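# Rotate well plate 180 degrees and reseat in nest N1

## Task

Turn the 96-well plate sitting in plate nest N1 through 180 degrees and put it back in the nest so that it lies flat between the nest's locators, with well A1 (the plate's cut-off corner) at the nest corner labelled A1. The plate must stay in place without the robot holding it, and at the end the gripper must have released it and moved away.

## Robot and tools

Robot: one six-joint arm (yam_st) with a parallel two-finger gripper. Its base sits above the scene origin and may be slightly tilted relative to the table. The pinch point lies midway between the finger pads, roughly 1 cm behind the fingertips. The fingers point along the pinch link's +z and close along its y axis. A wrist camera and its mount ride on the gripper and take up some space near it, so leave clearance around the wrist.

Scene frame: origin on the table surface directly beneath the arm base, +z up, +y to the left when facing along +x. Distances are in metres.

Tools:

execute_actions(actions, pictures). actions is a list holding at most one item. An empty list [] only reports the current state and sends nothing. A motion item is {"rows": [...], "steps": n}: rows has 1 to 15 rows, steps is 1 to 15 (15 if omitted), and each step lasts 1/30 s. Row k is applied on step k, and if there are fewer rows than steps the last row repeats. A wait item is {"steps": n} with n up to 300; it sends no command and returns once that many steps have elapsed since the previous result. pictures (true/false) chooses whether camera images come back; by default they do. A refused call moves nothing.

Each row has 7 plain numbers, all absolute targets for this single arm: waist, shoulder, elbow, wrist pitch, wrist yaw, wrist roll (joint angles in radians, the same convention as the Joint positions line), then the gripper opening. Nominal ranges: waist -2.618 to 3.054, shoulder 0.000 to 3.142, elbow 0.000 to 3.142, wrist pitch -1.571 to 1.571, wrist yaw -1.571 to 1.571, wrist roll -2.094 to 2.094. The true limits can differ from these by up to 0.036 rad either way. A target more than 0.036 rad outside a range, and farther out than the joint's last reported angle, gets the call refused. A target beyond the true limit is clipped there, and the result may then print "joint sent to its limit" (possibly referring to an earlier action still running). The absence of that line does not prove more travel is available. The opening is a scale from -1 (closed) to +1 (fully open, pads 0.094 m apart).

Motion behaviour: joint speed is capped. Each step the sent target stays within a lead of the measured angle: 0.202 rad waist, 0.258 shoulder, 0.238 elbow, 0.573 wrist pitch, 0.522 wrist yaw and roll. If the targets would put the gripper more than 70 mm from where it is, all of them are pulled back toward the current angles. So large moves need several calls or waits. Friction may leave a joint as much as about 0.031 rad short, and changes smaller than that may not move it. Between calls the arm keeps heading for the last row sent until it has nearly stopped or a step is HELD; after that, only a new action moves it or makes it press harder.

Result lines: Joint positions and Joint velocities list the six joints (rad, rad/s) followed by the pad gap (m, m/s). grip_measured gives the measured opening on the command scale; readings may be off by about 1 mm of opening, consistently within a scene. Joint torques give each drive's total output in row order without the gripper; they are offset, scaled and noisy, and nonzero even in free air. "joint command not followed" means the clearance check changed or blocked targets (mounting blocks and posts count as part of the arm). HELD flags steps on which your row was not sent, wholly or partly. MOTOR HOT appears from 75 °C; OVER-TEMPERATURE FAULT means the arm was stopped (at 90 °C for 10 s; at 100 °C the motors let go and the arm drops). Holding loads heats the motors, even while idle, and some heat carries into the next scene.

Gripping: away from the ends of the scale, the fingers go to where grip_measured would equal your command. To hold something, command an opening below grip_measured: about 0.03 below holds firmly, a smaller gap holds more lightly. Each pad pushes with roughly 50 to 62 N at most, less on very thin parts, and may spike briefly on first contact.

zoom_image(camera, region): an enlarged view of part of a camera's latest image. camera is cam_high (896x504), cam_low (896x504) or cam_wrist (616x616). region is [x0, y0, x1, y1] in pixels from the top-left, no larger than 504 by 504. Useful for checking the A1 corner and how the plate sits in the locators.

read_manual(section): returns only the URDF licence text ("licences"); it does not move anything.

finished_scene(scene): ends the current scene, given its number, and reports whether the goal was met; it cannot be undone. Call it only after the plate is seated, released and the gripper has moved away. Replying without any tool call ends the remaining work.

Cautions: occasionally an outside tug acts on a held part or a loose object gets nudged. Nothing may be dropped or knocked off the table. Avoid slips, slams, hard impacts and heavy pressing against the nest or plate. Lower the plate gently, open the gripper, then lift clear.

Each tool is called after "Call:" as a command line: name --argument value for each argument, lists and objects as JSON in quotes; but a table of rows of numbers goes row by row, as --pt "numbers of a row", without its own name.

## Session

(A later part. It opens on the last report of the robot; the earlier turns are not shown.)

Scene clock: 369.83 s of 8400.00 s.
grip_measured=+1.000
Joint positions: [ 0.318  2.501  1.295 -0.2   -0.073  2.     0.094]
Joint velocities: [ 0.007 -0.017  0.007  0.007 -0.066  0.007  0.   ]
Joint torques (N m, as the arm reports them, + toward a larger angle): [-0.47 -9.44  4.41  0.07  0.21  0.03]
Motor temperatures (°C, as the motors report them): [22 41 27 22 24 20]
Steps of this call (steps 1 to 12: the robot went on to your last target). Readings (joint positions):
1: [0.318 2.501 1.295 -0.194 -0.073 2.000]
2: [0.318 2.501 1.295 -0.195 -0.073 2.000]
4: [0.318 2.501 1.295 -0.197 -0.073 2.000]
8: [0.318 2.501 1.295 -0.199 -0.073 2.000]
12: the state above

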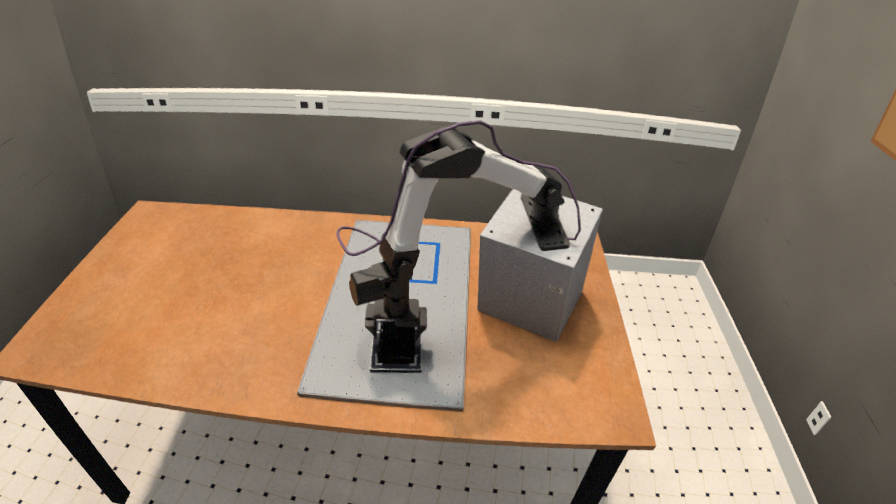

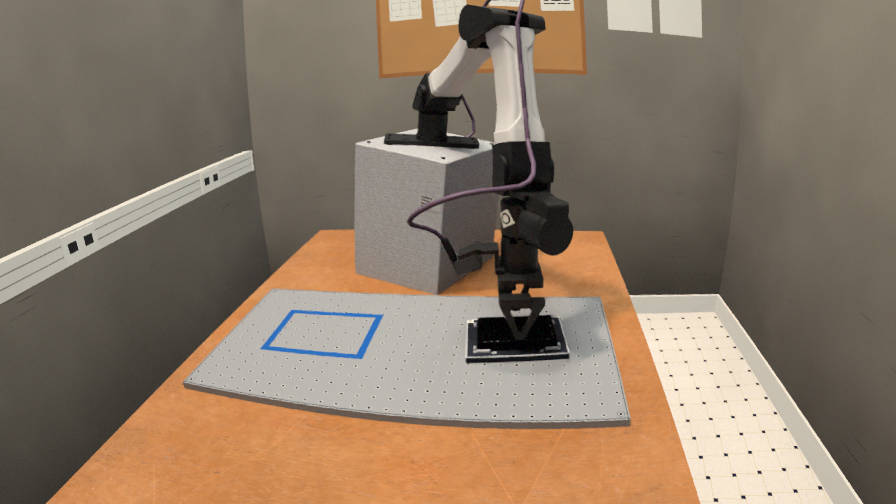

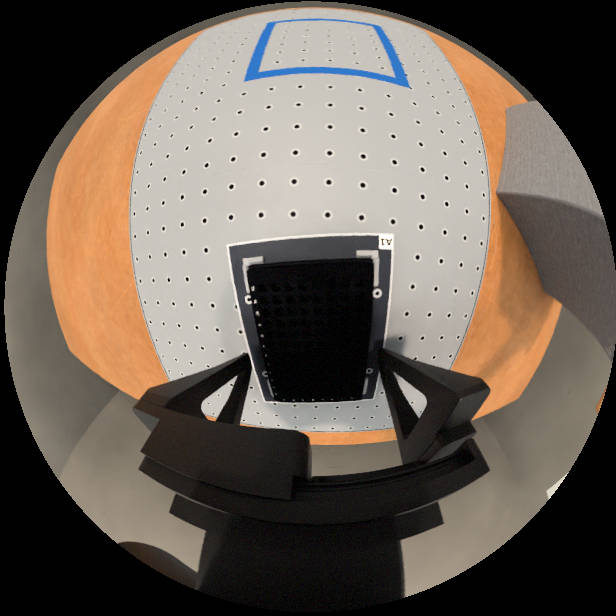

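Call:
execute_actions --actions '[{"rows": [[0.322,2.524,1.313,-0.185,-0.07,2.01,1],[0.322,2.528,1.313,-0.175,-0.07,2.01,1],[0.322,2.531,1.313,-0.167,-0.07,2.01,1],[0.322,2.534,1.313,-0.16,-0.07,2.01,1],[0.322,2.537,1.313,-0.155,-0.07,2.01,1],[0.322,2.539,1.313,-0.152,-0.07,2.01,1],[0.322,2.541,1.313,-0.151,-0.07,2.01,1]], "steps": 15}]' --pictures false

Call:
execute_actions --actions '[{"steps": 10}]'

Scene clock: 378.97 s of 8400.00 s.
grip_measured=+1.000
Joint positions: [ 0.318  2.523  1.295 -0.167 -0.073  2.002  0.094]
Joint velocities: [ 0.017  0.007  0.017  0.051 -0.007 -0.007  0.   ]
Joint torques (N m, as the arm reports them, + toward a larger angle): [-0.42 -9.29  4.33  0.39  0.2   0.03]
Motor temperatures (°C, as the motors report them): [22 41 27 22 24 20]
Steps of this call (steps 1 to 15: the robot went on to your last target; steps 16 to 90: nothing new was sent; then 5.63 s passed at rest; steps 91 to 105: all 15 steps of this action). Readings (joint positions):
91: [0.318 2.501 1.295 -0.200 -0.073 2.001]
92: [0.318 2.501 1.295 -0.199 -0.073 2.001]
94: [0.318 2.502 1.295 -0.192 -0.073 2.001]
98: [0.318 2.515 1.295 -0.173 -0.073 2.002]
105: the state above

Scene clock: 379.30 s of 8400.00 s.
grip_measured=+1.000
Joint positions: [ 0.318  2.523  1.295 -0.164 -0.073  2.002  0.094]
Joint velocities: [ 0.002  0.002  0.017  0.022 -0.051  0.007  0.   ]
Joint torques (N m, as the arm reports them, + toward a larger angle): [-0.46 -9.35  4.32  0.44  0.21  0.04]
Motor temperatures (°C, as the motors report them): [22 41 27 22 24 20]
Steps of this call (steps 1 to 10: the robot went on to your last target). Readings (joint positions):
1: [0.318 2.523 1.295 -0.166 -0.073 2.002]
2: [0.318 2.523 1.295 -0.166 -0.073 2.002]
4: [0.318 2.523 1.295 -0.165 -0.073 2.002]
8: [0.318 2.523 1.295 -0.164 -0.073 2.002]
10: the state above

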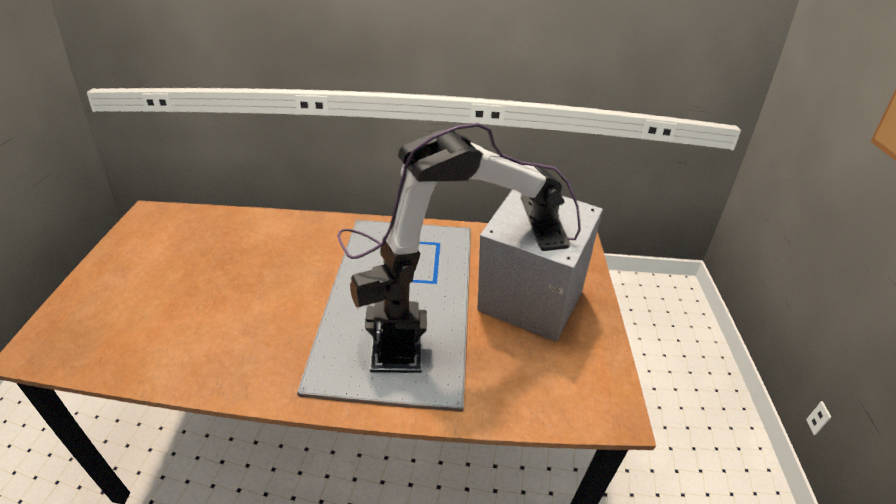

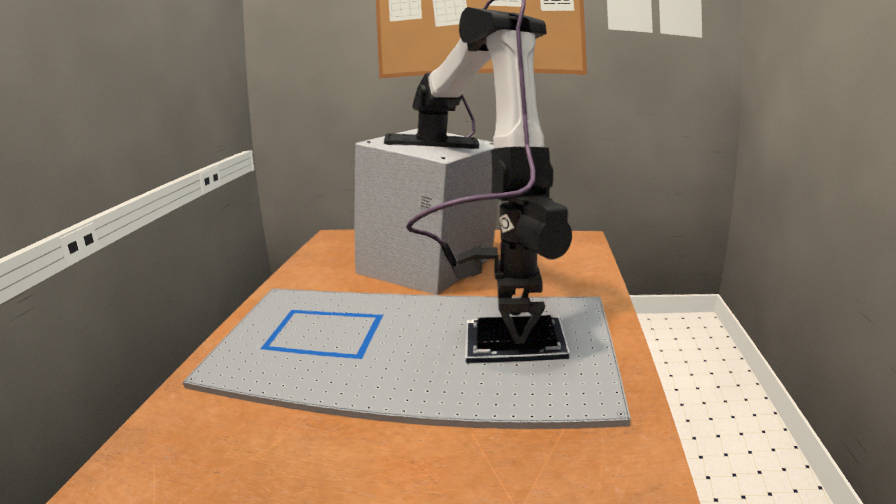

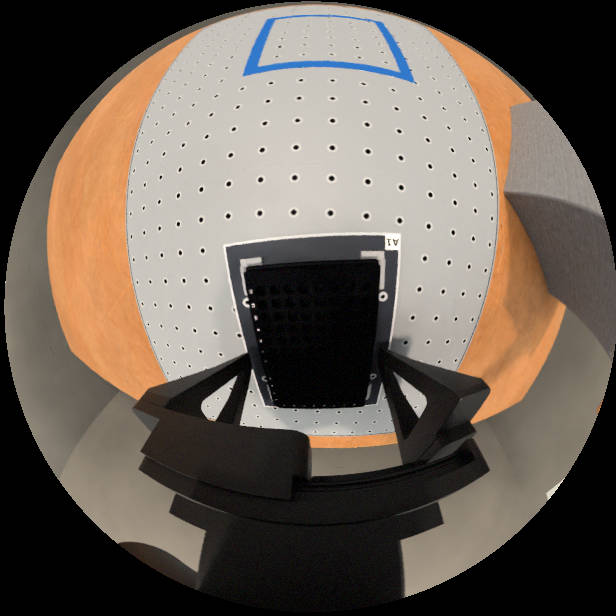

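Call:
zoom_image --camera "cam_wrist" --region '[220, 220, 420, 420]'

Call:
zoom_image --camera "cam_low" --region '[450, 250, 580, 375]'

Call:
zoom_image --camera "cam_high" --region '[355, 300, 435, 380]'

Region (220, 220, 420, 420) of cam_wrist's 616x616 image, scaled by 2.520, with more detail than that image has.

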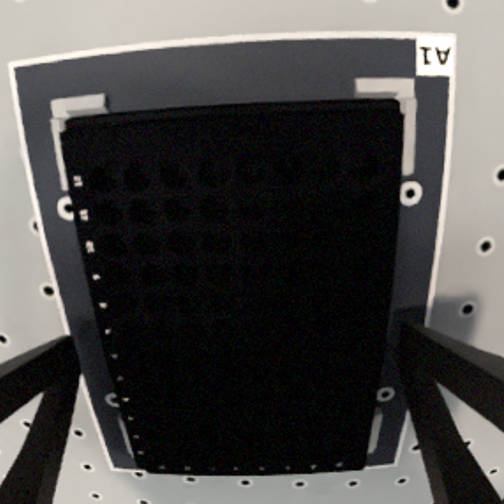

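Region (450, 250, 580, 375) of cam_low's 896x504 image, scaled by 3.877, with more detail than that image has; it fills the top 485 rows of this view, and the rest is white.

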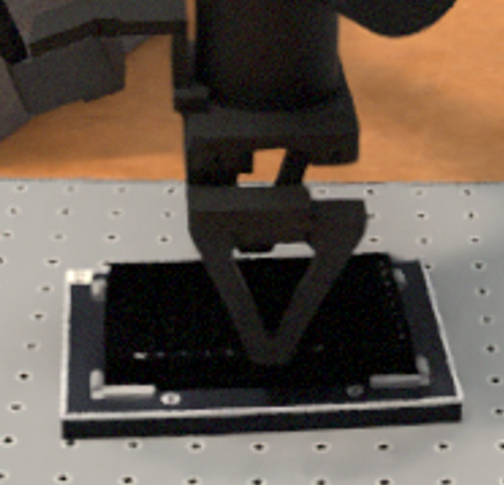

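Region (355, 300, 435, 380) of cam_high's 896x504 image, scaled by 6.300, with more detail than that image has.

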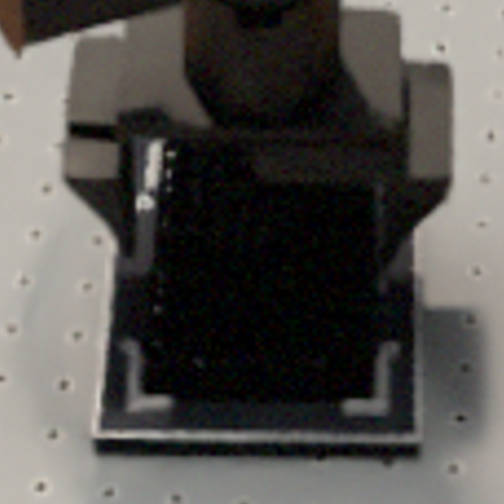

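Call:
execute_actions --actions '[{"rows": [[0.322,2.55,1.313,-0.151,-0.07,2.01,1],[0.322,2.554,1.313,-0.147,-0.07,2.01,1],[0.322,2.557,1.313,-0.142,-0.07,2.01,1],[0.322,2.56,1.313,-0.136,-0.07,2.01,1],[0.322,2.563,1.313,-0.13,-0.07,2.01,1],[0.322,2.566,1.313,-0.124,-0.07,2.01,1],[0.322,2.569,1.313,-0.118,-0.07,2.01,1],[0.322,2.572,1.313,-0.112,-0.07,2.01,1],[0.322,2.574,1.313,-0.108,-0.07,2.01,1],[0.322,2.576,1.313,-0.105,-0.07,2.01,1],[0.322,2.577,1.313,-0.104,-0.07,2.01,1]], "steps": 15}]' --pictures false

Call:
execute_actions --actions '[{"steps": 10}]'

Scene clock: 395.83 s of 8400.00 s.
grip_measured=+1.000
Joint positions: [ 0.318  2.559  1.295 -0.125 -0.073  2.002  0.094]
Joint velocities: [-0.007  0.002 -0.017  0.022 -0.081 -0.037  0.   ]
Joint torques (N m, as the arm reports them, + toward a larger angle): [-0.47 -9.32  4.09  0.47  0.2   0.02]
Motor temperatures (°C, as the motors report them): [22 41 27 22 24 20]
Steps of this call (steps 1 to 15: the robot went on to your last target; steps 16 to 90: nothing new was sent; then 13.03 s passed at rest; steps 91 to 105: all 15 steps of this action). Readings (joint positions):
91: [0.318 2.523 1.295 -0.164 -0.073 2.002]
92: [0.318 2.523 1.295 -0.164 -0.073 2.002]
94: [0.318 2.527 1.295 -0.159 -0.073 2.002]
98: [0.318 2.544 1.295 -0.143 -0.073 2.002]
105: the state above

Scene clock: 396.17 s of 8400.00 s.
grip_measured=+1.000
Joint positions: [ 0.318  2.559  1.295 -0.118 -0.073  2.002  0.094]
Joint velocities: [-0.007 -0.012  0.002  0.051  0.037 -0.066  0.   ]
Joint torques (N m, as the arm reports them, + toward a larger angle): [-0.46 -9.32  4.23  0.46  0.2   0.03]
Motor temperatures (°C, as the motors report them): [22 41 27 22 24 20]
Steps of this call (steps 1 to 10: the robot went on to your last target). Readings (joint positions):
1: [0.318 2.559 1.295 -0.123 -0.073 2.002]
2: [0.318 2.559 1.295 -0.122 -0.073 2.002]
4: [0.318 2.559 1.295 -0.120 -0.073 2.002]
8: [0.318 2.559 1.295 -0.118 -0.073 2.002]
10: the state above

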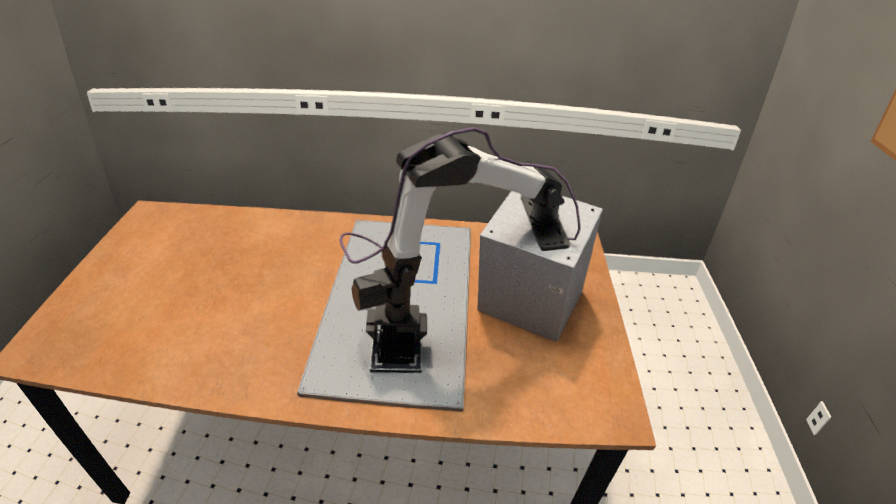

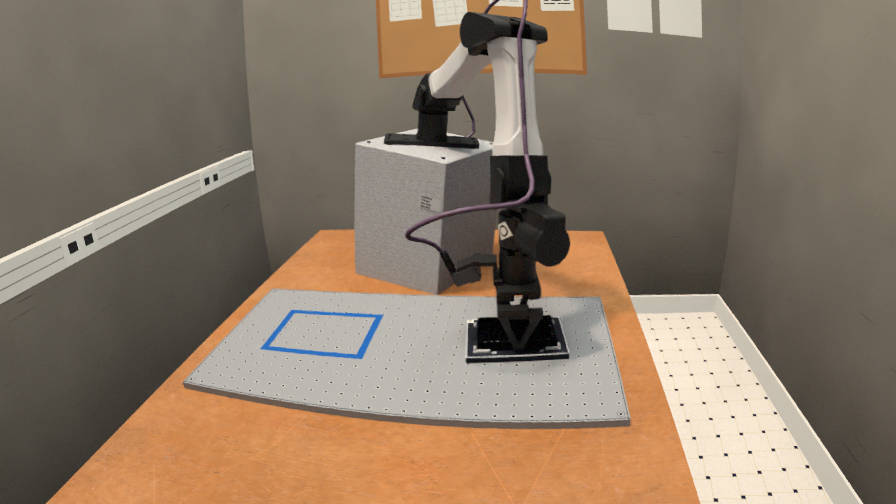

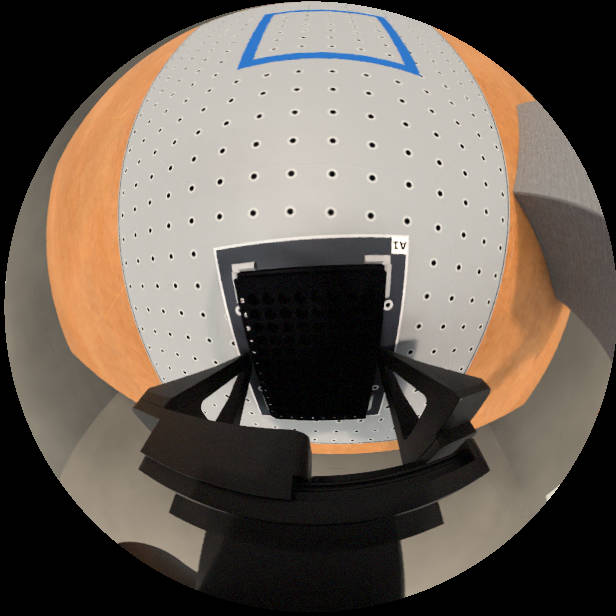

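Call:
zoom_image --camera "cam_wrist" --region '[200, 220, 420, 440]'

Call:
zoom_image --camera "cam_low" --region '[450, 250, 580, 375]'

Region (200, 220, 420, 440) of cam_wrist's 616x616 image, scaled by 2.291, with more detail than that image has.

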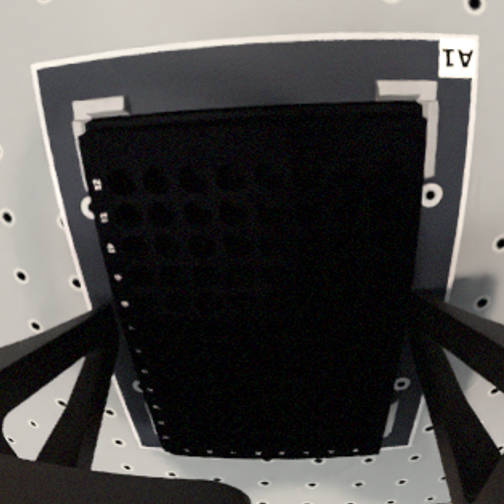

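Region (450, 250, 580, 375) of cam_low's 896x504 image, scaled by 3.877, with more detail than that image has; it fills the top 485 rows of this view, and the rest is white.

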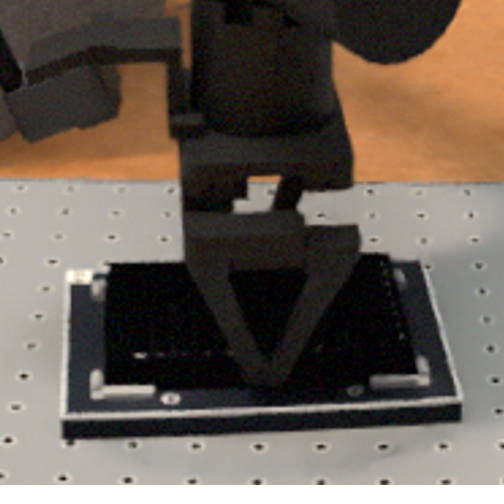

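Call:
execute_actions --actions '[{"rows": [[0.322,2.577,1.313,-0.104,-0.07,2.01,0.97],[0.322,2.577,1.313,-0.104,-0.07,2.01,0.94],[0.322,2.577,1.313,-0.104,-0.07,2.01,0.915],[0.322,2.577,1.313,-0.104,-0.07,2.01,0.895],[0.322,2.577,1.313,-0.104,-0.07,2.01,0.88],[0.322,2.577,1.313,-0.104,-0.07,2.01,0.868],[0.322,2.577,1.313,-0.104,-0.07,2.01,0.857],[0.322,2.577,1.313,-0.104,-0.07,2.01,0.847],[0.322,2.577,1.313,-0.104,-0.07,2.01,0.838],[0.322,2.577,1.313,-0.104,-0.07,2.01,0.83],[0.322,2.577,1.313,-0.104,-0.07,2.01,0.822],[0.322,2.577,1.313,-0.104,-0.07,2.01,0.814],[0.322,2.577,1.313,-0.104,-0.07,2.01,0.806],[0.322,2.577,1.313,-0.104,-0.07,2.01,0.798],[0.322,2.577,1.313,-0.104,-0.07,2.01,0.79]], "steps": 15}]' --pictures false

Call:
execute_actions --actions '[{"steps": 8}]' --pictures false

Scene clock: 408.07 s of 8400.00 s.
grip_measured=+0.802
Joint positions: [ 0.318  2.559  1.295 -0.119 -0.074  2.002  0.085]
Joint velocities: [-0.012 -0.007 -0.007  0.037 -0.037 -0.051 -0.007]
Joint torques (N m, as the arm reports them, + toward a larger angle): [-0.42 -9.34  4.11  0.48  0.2   0.02]
Motor temperatures (°C, as the motors report them): [22 42 27 22 24 20]
Steps of this call (steps 1 to 15: the robot went on to your last target; steps 16 to 90: nothing new was sent; then 8.40 s passed at rest; steps 91 to 105: all 15 steps of this action). Readings (joint positions):
91: [0.318 2.559 1.295 -0.117 -0.073 2.002]
92: [0.318 2.559 1.295 -0.117 -0.073 2.002]
94: [0.318 2.559 1.295 -0.117 -0.073 2.002]
98: [0.318 2.559 1.295 -0.117 -0.073 2.002]
105: the state above

Scene clock: 408.33 s of 8400.00 s.
grip_measured=+0.799
Joint positions: [ 0.318  2.559  1.295 -0.119 -0.075  2.002  0.085]
Joint velocities: [-0.017 -0.002  0.002 -0.022 -0.051 -0.007 -0.   ]
Joint torques (N m, as the arm reports them, + toward a larger angle): [-0.43 -9.4   4.18  0.47  0.21  0.03]
Motor temperatures (°C, as the motors report them): [22 42 27 22 24 20]
Steps of this call (steps 1 to 8: the robot went on to your last target). Readings (joint positions):
1: [0.318 2.559 1.295 -0.119 -0.075 2.002]
2: [0.318 2.559 1.295 -0.119 -0.075 2.002]
4: [0.318 2.559 1.295 -0.119 -0.075 2.002]
8: the state above

Call:
execute_actions --actions '[{"rows": [[0.322,2.577,1.313,-0.106,-0.07,2.01,0.782],[0.322,2.577,1.313,-0.106,-0.07,2.01,0.775],[0.322,2.577,1.313,-0.106,-0.07,2.01,0.768],[0.322,2.577,1.313,-0.106,-0.07,2.01,0.762]], "steps": 10}]'

Call:
zoom_image --camera "cam_wrist" --region '[200, 220, 420, 440]'

Scene clock: 411.70 s of 8400.00 s.
grip_measured=+0.777
Joint positions: [ 0.318  2.559  1.295 -0.119 -0.075  2.002  0.084]
Joint velocities: [-0.007  0.002 -0.002  0.051 -0.037 -0.022  0.   ]
Joint torques (N m, as the arm reports them, + toward a larger angle): [-0.42 -9.37  4.17  0.44  0.22  0.02]
Motor temperatures (°C, as the motors report them): [22 42 27 22 24 20]
Steps of this call (steps 1 to 15: the robot went on to your last target; steps 16 to 90: nothing new was sent; then 0.03 s passed at rest; steps 91 to 100: all 10 steps of this action). Readings (joint positions):
91: [0.318 2.559 1.295 -0.119 -0.075 2.002]
92: [0.318 2.559 1.295 -0.119 -0.075 2.002]
94: [0.318 2.559 1.295 -0.119 -0.075 2.002]
98: [0.318 2.559 1.295 -0.119 -0.075 2.002]
100: the state above

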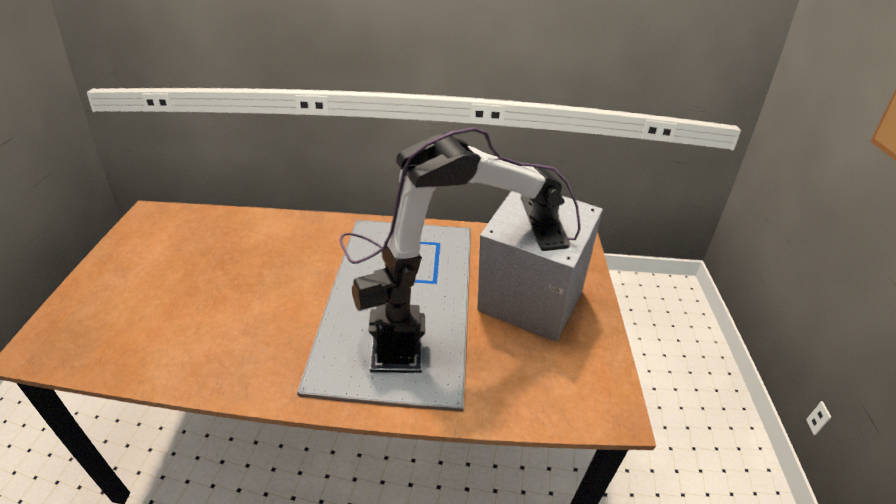

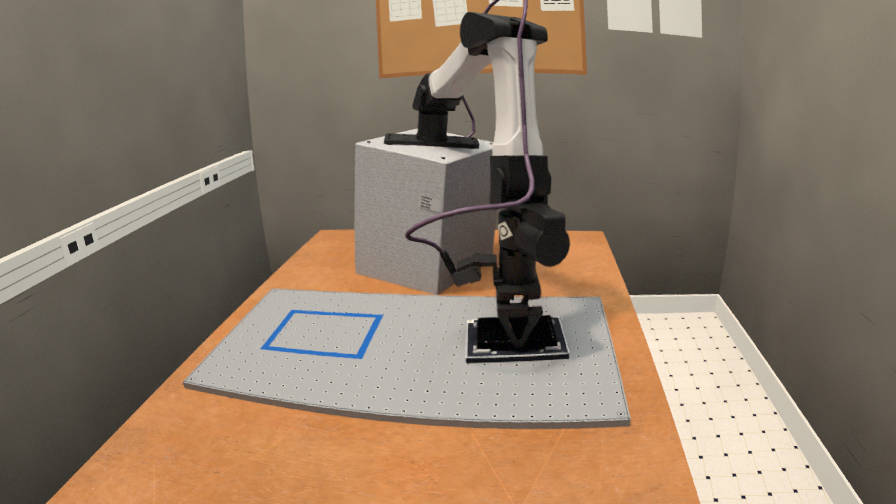

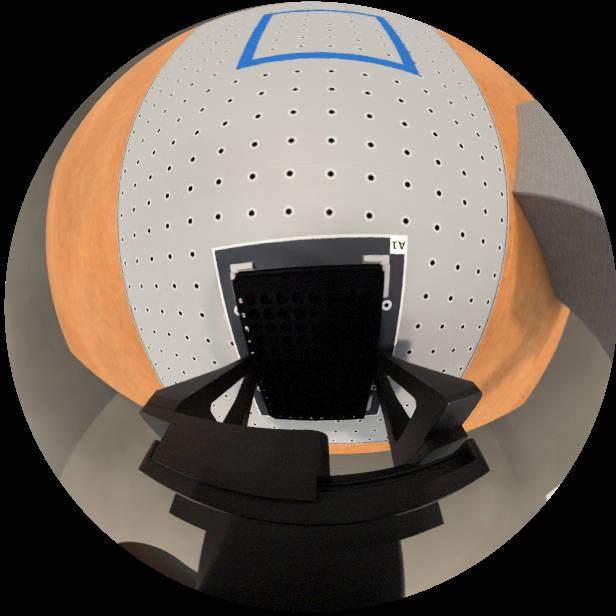

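Region (200, 220, 420, 440) of cam_wrist's 616x616 image, scaled by 2.291, with more detail than that image has.

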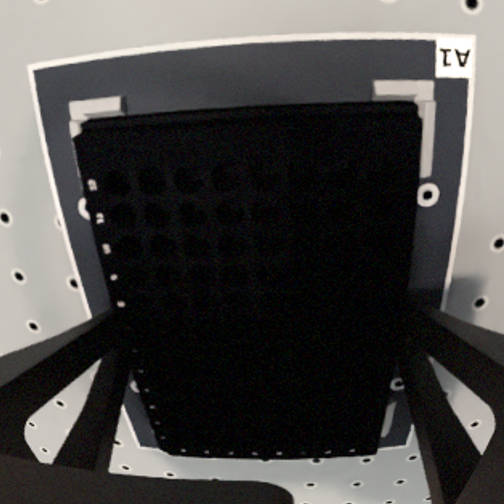

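Call:
execute_actions --actions '[{"rows": [[0.322,2.577,1.313,-0.106,-0.07,2.01,0.75],[0.322,2.577,1.313,-0.106,-0.07,2.01,0.74],[0.322,2.577,1.313,-0.106,-0.07,2.01,0.73],[0.322,2.577,1.313,-0.106,-0.07,2.01,0.72]], "steps": 10}]' --pictures false

Scene clock: 419.63 s of 8400.00 s.
grip_measured=+0.764
Joint positions: [ 0.318  2.559  1.295 -0.119 -0.075  2.002  0.083]
Joint velocities: [-0.002  0.002 -0.022 -0.007  0.051  0.022 -0.   ]
Joint torques (N m, as the arm reports them, + toward a larger angle): [-0.44 -9.35  4.17  0.44  0.22  0.02]
Motor temperatures (°C, as the motors report them): [22 42 27 22 24 20]
Steps of this call (steps 1 to 15: the robot went on to your last target; steps 16 to 90: nothing new was sent; then 4.60 s passed at rest; steps 91 to 100: all 10 steps of this action). Readings (joint positions):
91: [0.318 2.559 1.295 -0.119 -0.075 2.002]
92: [0.318 2.559 1.295 -0.119 -0.075 2.002]
94: [0.318 2.559 1.295 -0.119 -0.075 2.002]
98: [0.318 2.559 1.295 -0.119 -0.075 2.002]
100: the state above

Call:
execute_actions --actions '[{"rows": [[0.322,2.55,1.313,-0.128,-0.07,2.01,0.73],[0.322,2.54,1.313,-0.132,-0.07,2.01,0.73],[0.322,2.533,1.313,-0.138,-0.07,2.01,0.73],[0.322,2.527,1.313,-0.146,-0.07,2.01,0.73],[0.322,2.521,1.313,-0.155,-0.07,2.01,0.73],[0.322,2.515,1.313,-0.164,-0.07,2.01,0.73],[0.322,2.509,1.313,-0.173,-0.07,2.01,0.73],[0.322,2.503,1.313,-0.182,-0.07,2.01,0.73],[0.322,2.497,1.313,-0.191,-0.07,2.01,0.73],[0.322,2.491,1.313,-0.2,-0.07,2.01,0.73],[0.322,2.485,1.313,-0.21,-0.07,2.01,0.73],[0.322,2.48,1.313,-0.22,-0.07,2.01,0.73],[0.322,2.476,1.313,-0.229,-0.07,2.01,0.73],[0.322,2.473,1.313,-0.236,-0.07,2.01,0.73],[0.322,2.47,1.313,-0.242,-0.07,2.01,0.73]], "steps": 15}]' --pictures false

Call:
execute_actions --actions '[{"steps": 12}]'

Scene clock: 435.00 s of 8400.00 s.
grip_measured=+0.764
Joint positions: [ 0.318  2.5    1.295 -0.196 -0.074  2.002  0.083]
Joint velocities: [ 0.017 -0.12  -0.007 -0.256  0.037 -0.022  0.   ]
Joint torques (N m, as the arm reports them, + toward a larger angle): [ -0.43 -12.1    4.46   0.03   0.21   0.03]
Motor temperatures (°C, as the motors report them): [22 42 27 22 24 20]
Steps of this call (steps 1 to 15: the robot went on to your last target; steps 16 to 90: nothing new was sent; then 11.87 s passed at rest; steps 91 to 105: all 15 steps of this action). Readings (joint positions):
91: [0.318 2.559 1.295 -0.120 -0.075 2.002]
92: [0.318 2.559 1.295 -0.121 -0.075 2.002]
94: [0.318 2.559 1.295 -0.123 -0.075 2.002]
98: [0.318 2.546 1.295 -0.143 -0.074 2.002]
105: the state above

Scene clock: 435.40 s of 8400.00 s.
grip_measured=+0.764
Joint positions: [ 0.318  2.492  1.295 -0.229 -0.074  2.002  0.083]
Joint velocities: [-0.017 -0.012 -0.012  0.007  0.022  0.022  0.   ]
Joint torques (N m, as the arm reports them, + toward a larger angle): [ -0.4  -12.09   4.43   0.05   0.21   0.03]
Motor temperatures (°C, as the motors report them): [22 42 27 22 24 20]
Steps of this call (steps 1 to 12: the robot went on to your last target). Readings (joint positions):
1: [0.318 2.496 1.295 -0.202 -0.074 2.002]
2: [0.318 2.493 1.295 -0.207 -0.074 2.002]
4: [0.318 2.492 1.295 -0.215 -0.074 2.002]
8: [0.318 2.492 1.295 -0.225 -0.074 2.002]
12: the state above

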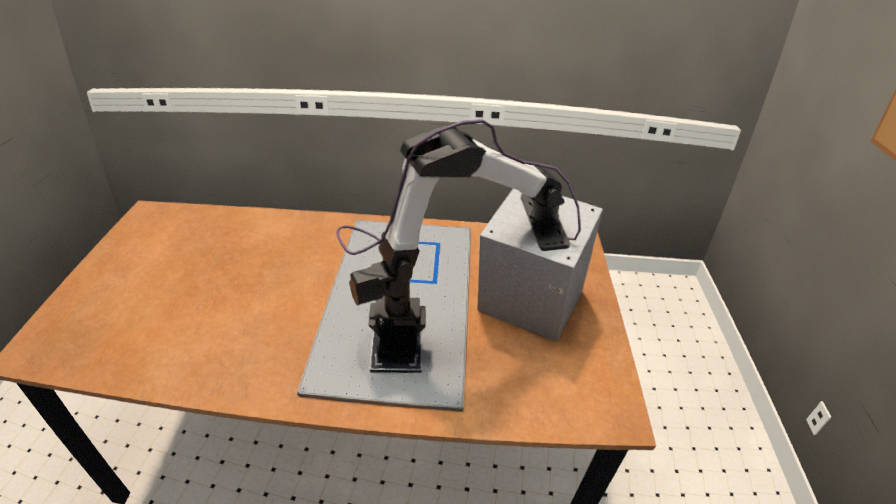

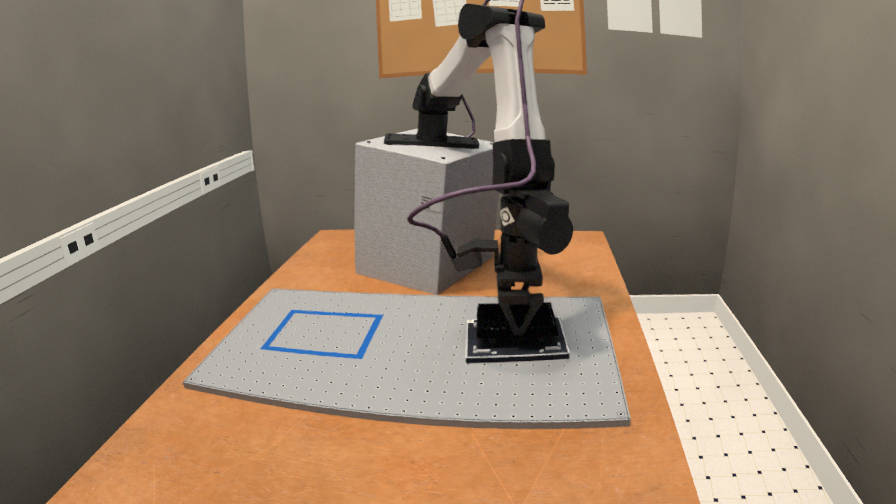

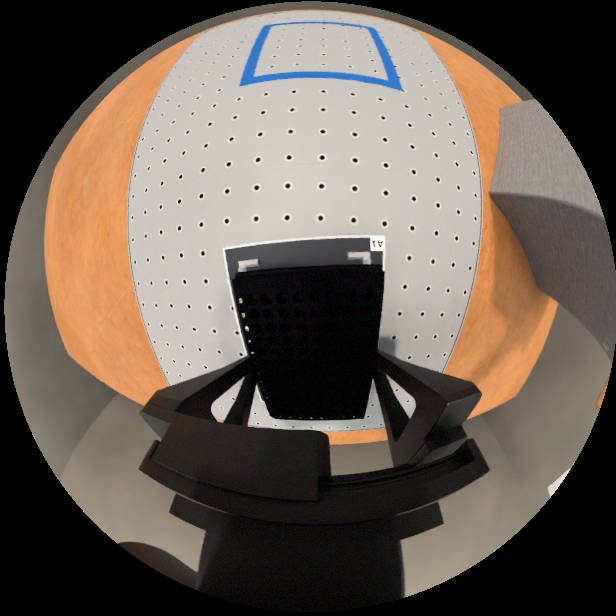

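Call:
execute_actions --actions '[{"rows": [[0.322,2.49,1.313,-0.215,-0.07,1.97,0.73],[0.322,2.5,1.313,-0.205,-0.07,1.91,0.73],[0.322,2.505,1.313,-0.195,-0.07,1.83,0.73],[0.322,2.505,1.313,-0.187,-0.07,1.73,0.73],[0.322,2.505,1.313,-0.18,-0.07,1.61,0.73],[0.322,2.505,1.313,-0.175,-0.07,1.48,0.73],[0.322,2.505,1.313,-0.173,-0.07,1.34,0.73],[0.322,2.505,1.313,-0.173,-0.07,1.2,0.73],[0.322,2.505,1.313,-0.173,-0.07,-1.148,0.73]], "steps": 15}]' --pictures false

Call:
execute_actions --actions '[{"steps": 45}]'

Scene clock: 444.57 s of 8400.00 s.
grip_measured=+0.765
Joint positions: [ 0.318  2.492  1.295 -0.188 -0.074  0.939  0.083]
Joint velocities: [-0.022  0.017 -0.022  0.081 -0.007 -2.762  0.001]
Joint torques (N m, as the arm reports them, + toward a larger angle): [-0.4  -9.88  4.56  0.53  0.21 -0.02]
Motor temperatures (°C, as the motors report them): [22 44 27 22 24 20]
Steps of this call (steps 1 to 30: the robot went on to your last target; steps 31 to 90: nothing new was sent; then 5.67 s passed at rest; steps 91 to 105: all 15 steps of this action). Readings (joint positions):
91: [0.318 2.492 1.295 -0.231 -0.074 1.999]
92: [0.318 2.492 1.295 -0.230 -0.074 1.986]
94: [0.318 2.492 1.295 -0.223 -0.074 1.923]
98: [0.318 2.492 1.295 -0.202 -0.074 1.623]
105: the state above

Scene clock: 446.07 s of 8400.00 s.
grip_measured=+0.765
Joint positions: [ 0.324  2.524  1.299 -0.185 -0.076 -1.139  0.083]
Joint velocities: [-0.017  0.012 -0.012  0.022  0.022 -0.081 -0.001]
Joint torques (N m, as the arm reports them, + toward a larger angle): [ -0.99 -11.97   4.1    0.47   0.13  -0.16]
Motor temperatures (°C, as the motors report them): [22 45 27 22 24 20]
Steps of this call (steps 1 to 45: the robot went on to your last target). Readings (joint positions):
1: [0.318 2.492 1.295 -0.188 -0.074 0.842]
2: [0.318 2.492 1.295 -0.187 -0.074 0.744]
4: [0.318 2.492 1.295 -0.186 -0.074 0.548]
8: [0.322 2.507 1.294 -0.223 -0.092 0.157]
45: the state above

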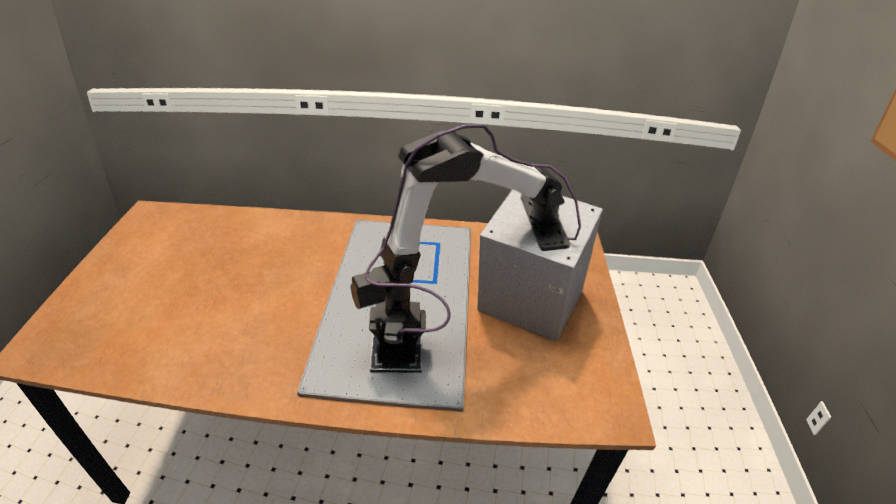

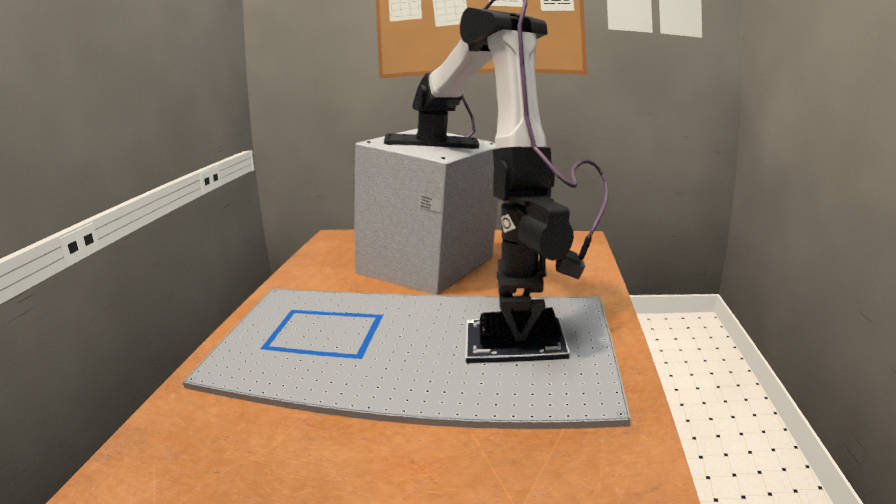

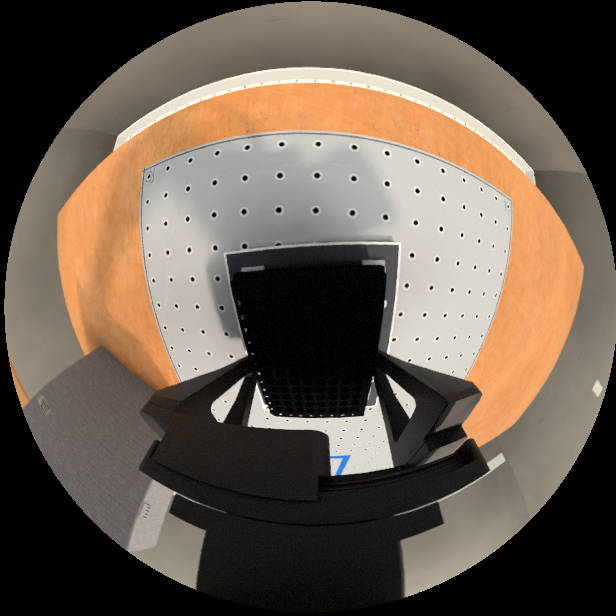

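Call:
zoom_image --camera "cam_low" --region '[450, 250, 580, 375]'

Call:
zoom_image --camera "cam_wrist" --region '[200, 220, 420, 440]'

Call:
zoom_image --camera "cam_high" --region '[350, 290, 440, 380]'

Region (450, 250, 580, 375) of cam_low's 896x504 image, scaled by 3.877, with more detail than that image has; it fills the top 485 rows of this view, and the rest is white.

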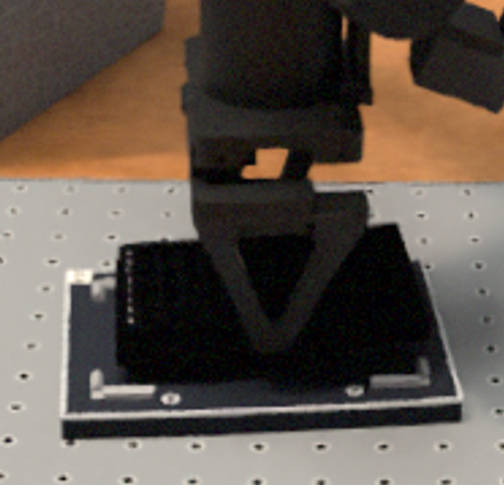

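Region (200, 220, 420, 440) of cam_wrist's 616x616 image, scaled by 2.291, with more detail than that image has.

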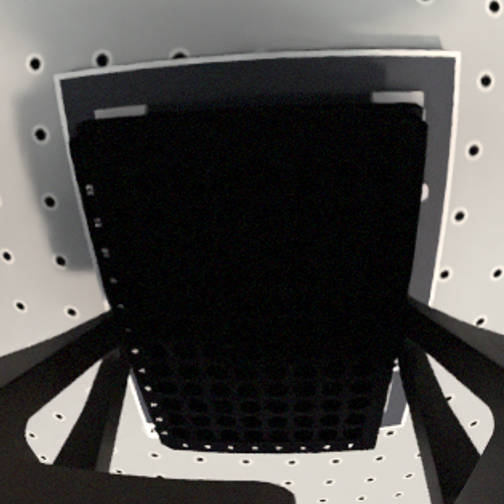

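Region (350, 290, 440, 380) of cam_high's 896x504 image, scaled by 5.600, with more detail than that image has.

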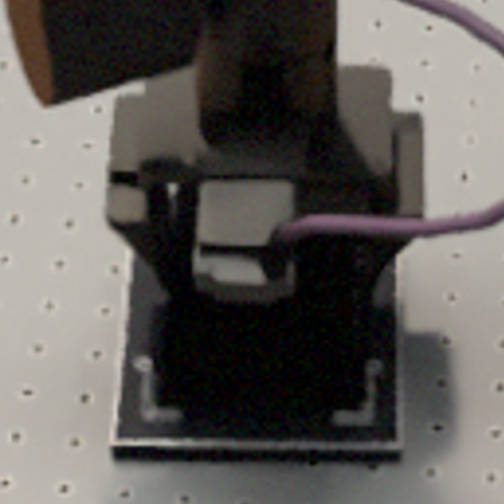

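Call:
execute_actions --actions '[{"rows": [[0.322,2.512,1.313,-0.173,-0.064,-1.148,0.73],[0.322,2.518,1.313,-0.173,-0.057,-1.148,0.73],[0.322,2.524,1.313,-0.173,-0.05,-1.148,0.73],[0.322,2.524,1.313,-0.173,-0.043,-1.148,0.73],[0.322,2.524,1.313,-0.173,-0.038,-1.148,0.73],[0.322,2.524,1.313,-0.173,-0.035,-1.148,0.73]], "steps": 15}]' --pictures false

Call:
execute_actions --actions '[{"steps": 10}]'

Call:
zoom_image --camera "cam_low" --region '[450, 250, 580, 375]'

Call:
zoom_image --camera "cam_wrist" --region '[200, 220, 420, 440]'

Scene clock: 474.13 s of 8400.00 s.
grip_measured=+0.765
Joint positions: [ 0.316  2.527  1.299 -0.185 -0.043 -1.141  0.083]
Joint velocities: [ 0.002 -0.012  0.002 -0.022  0.022  0.007  0.   ]
Joint torques (N m, as the arm reports them, + toward a larger angle): [ -0.25 -10.84   4.11   0.45   0.11  -0.13]
Motor temperatures (°C, as the motors report them): [22 49 27 22 24 20]
Steps of this call (steps 1 to 15: the robot went on to your last target; steps 16 to 160: nothing new was sent; then 22.23 s passed at rest; steps 161 to 175: all 15 steps of this action). Readings (joint positions):
161: [0.316 2.527 1.299 -0.185 -0.066 -1.141]
162: [0.316 2.527 1.299 -0.185 -0.065 -1.141]
164: [0.316 2.527 1.299 -0.185 -0.062 -1.141]
168: [0.316 2.527 1.299 -0.185 -0.050 -1.141]
175: the state above

Scene clock: 474.47 s of 8400.00 s.
grip_measured=+0.765
Joint positions: [ 0.316  2.527  1.299 -0.185 -0.042 -1.141  0.083]
Joint velocities: [ 0.007 -0.017 -0.002 -0.007 -0.007 -0.037  0.001]
Joint torques (N m, as the arm reports them, + toward a larger angle): [ -0.26 -10.83   4.06   0.47   0.16  -0.13]
Motor temperatures (°C, as the motors report them): [22 49 27 22 24 20]
Steps of this call (steps 1 to 10: the robot went on to your last target). Readings (joint positions):
1: [0.316 2.527 1.299 -0.185 -0.043 -1.141]
2: [0.316 2.527 1.299 -0.185 -0.043 -1.141]
4: [0.316 2.527 1.299 -0.185 -0.042 -1.141]
8: [0.316 2.527 1.299 -0.185 -0.042 -1.141]
10: the state above

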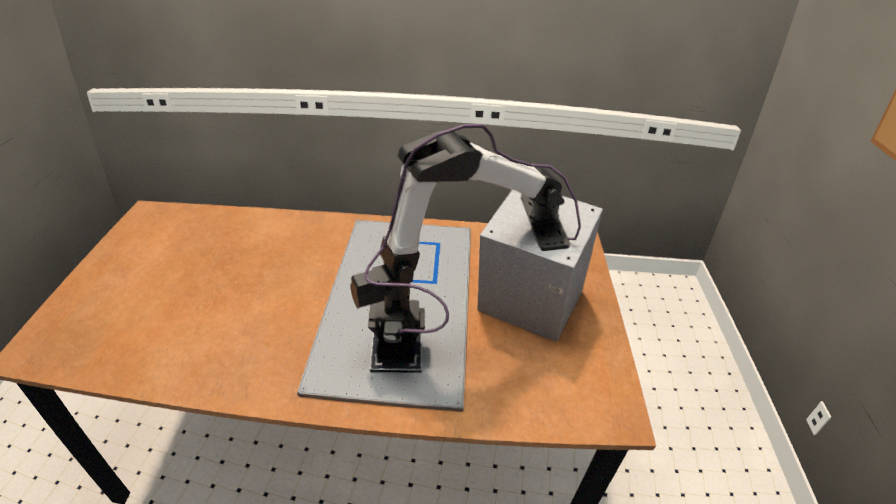

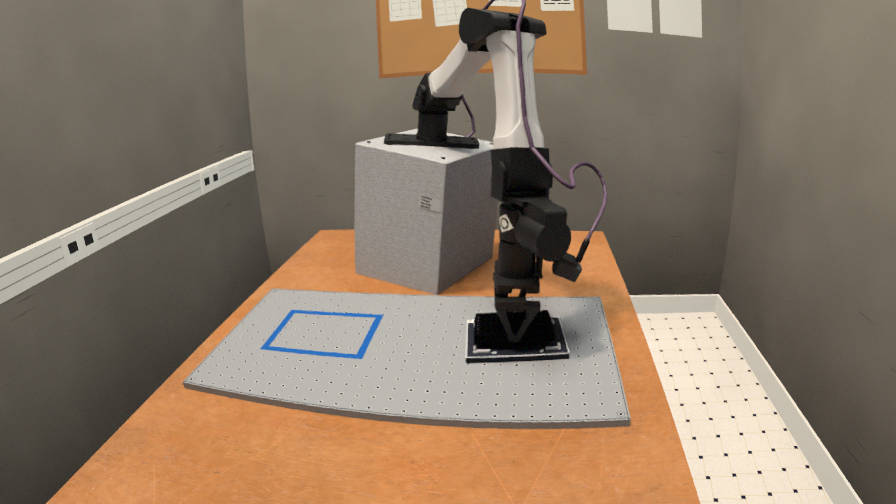

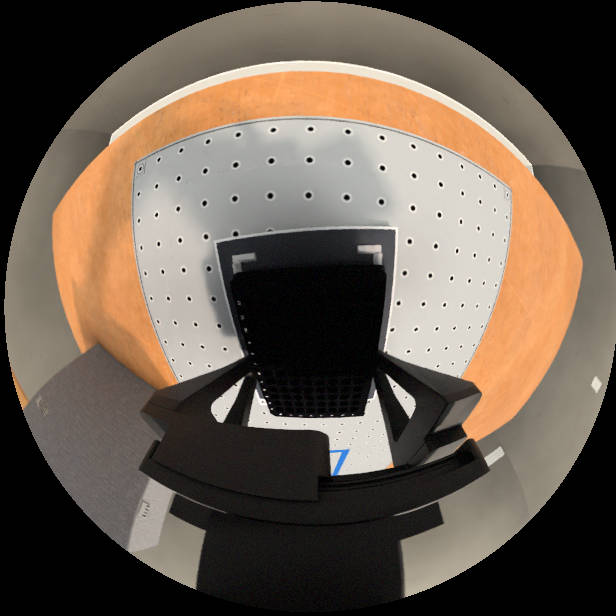

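Region (450, 250, 580, 375) of cam_low's 896x504 image, scaled by 3.877, with more detail than that image has; it fills the top 485 rows of this view, and the rest is white.

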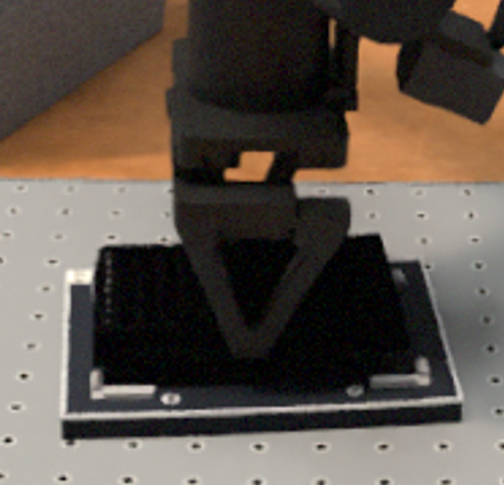

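Region (200, 220, 420, 440) of cam_wrist's 616x616 image, scaled by 2.291, with more detail than that image has.

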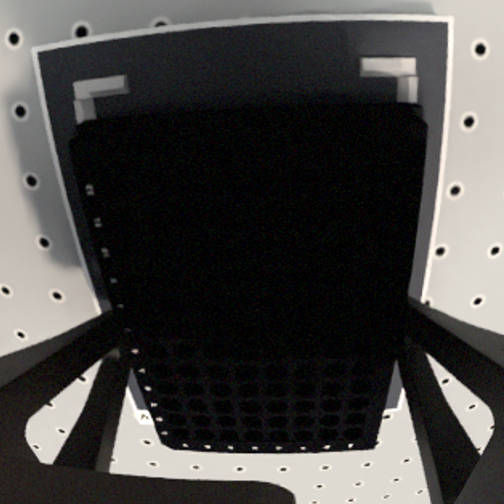

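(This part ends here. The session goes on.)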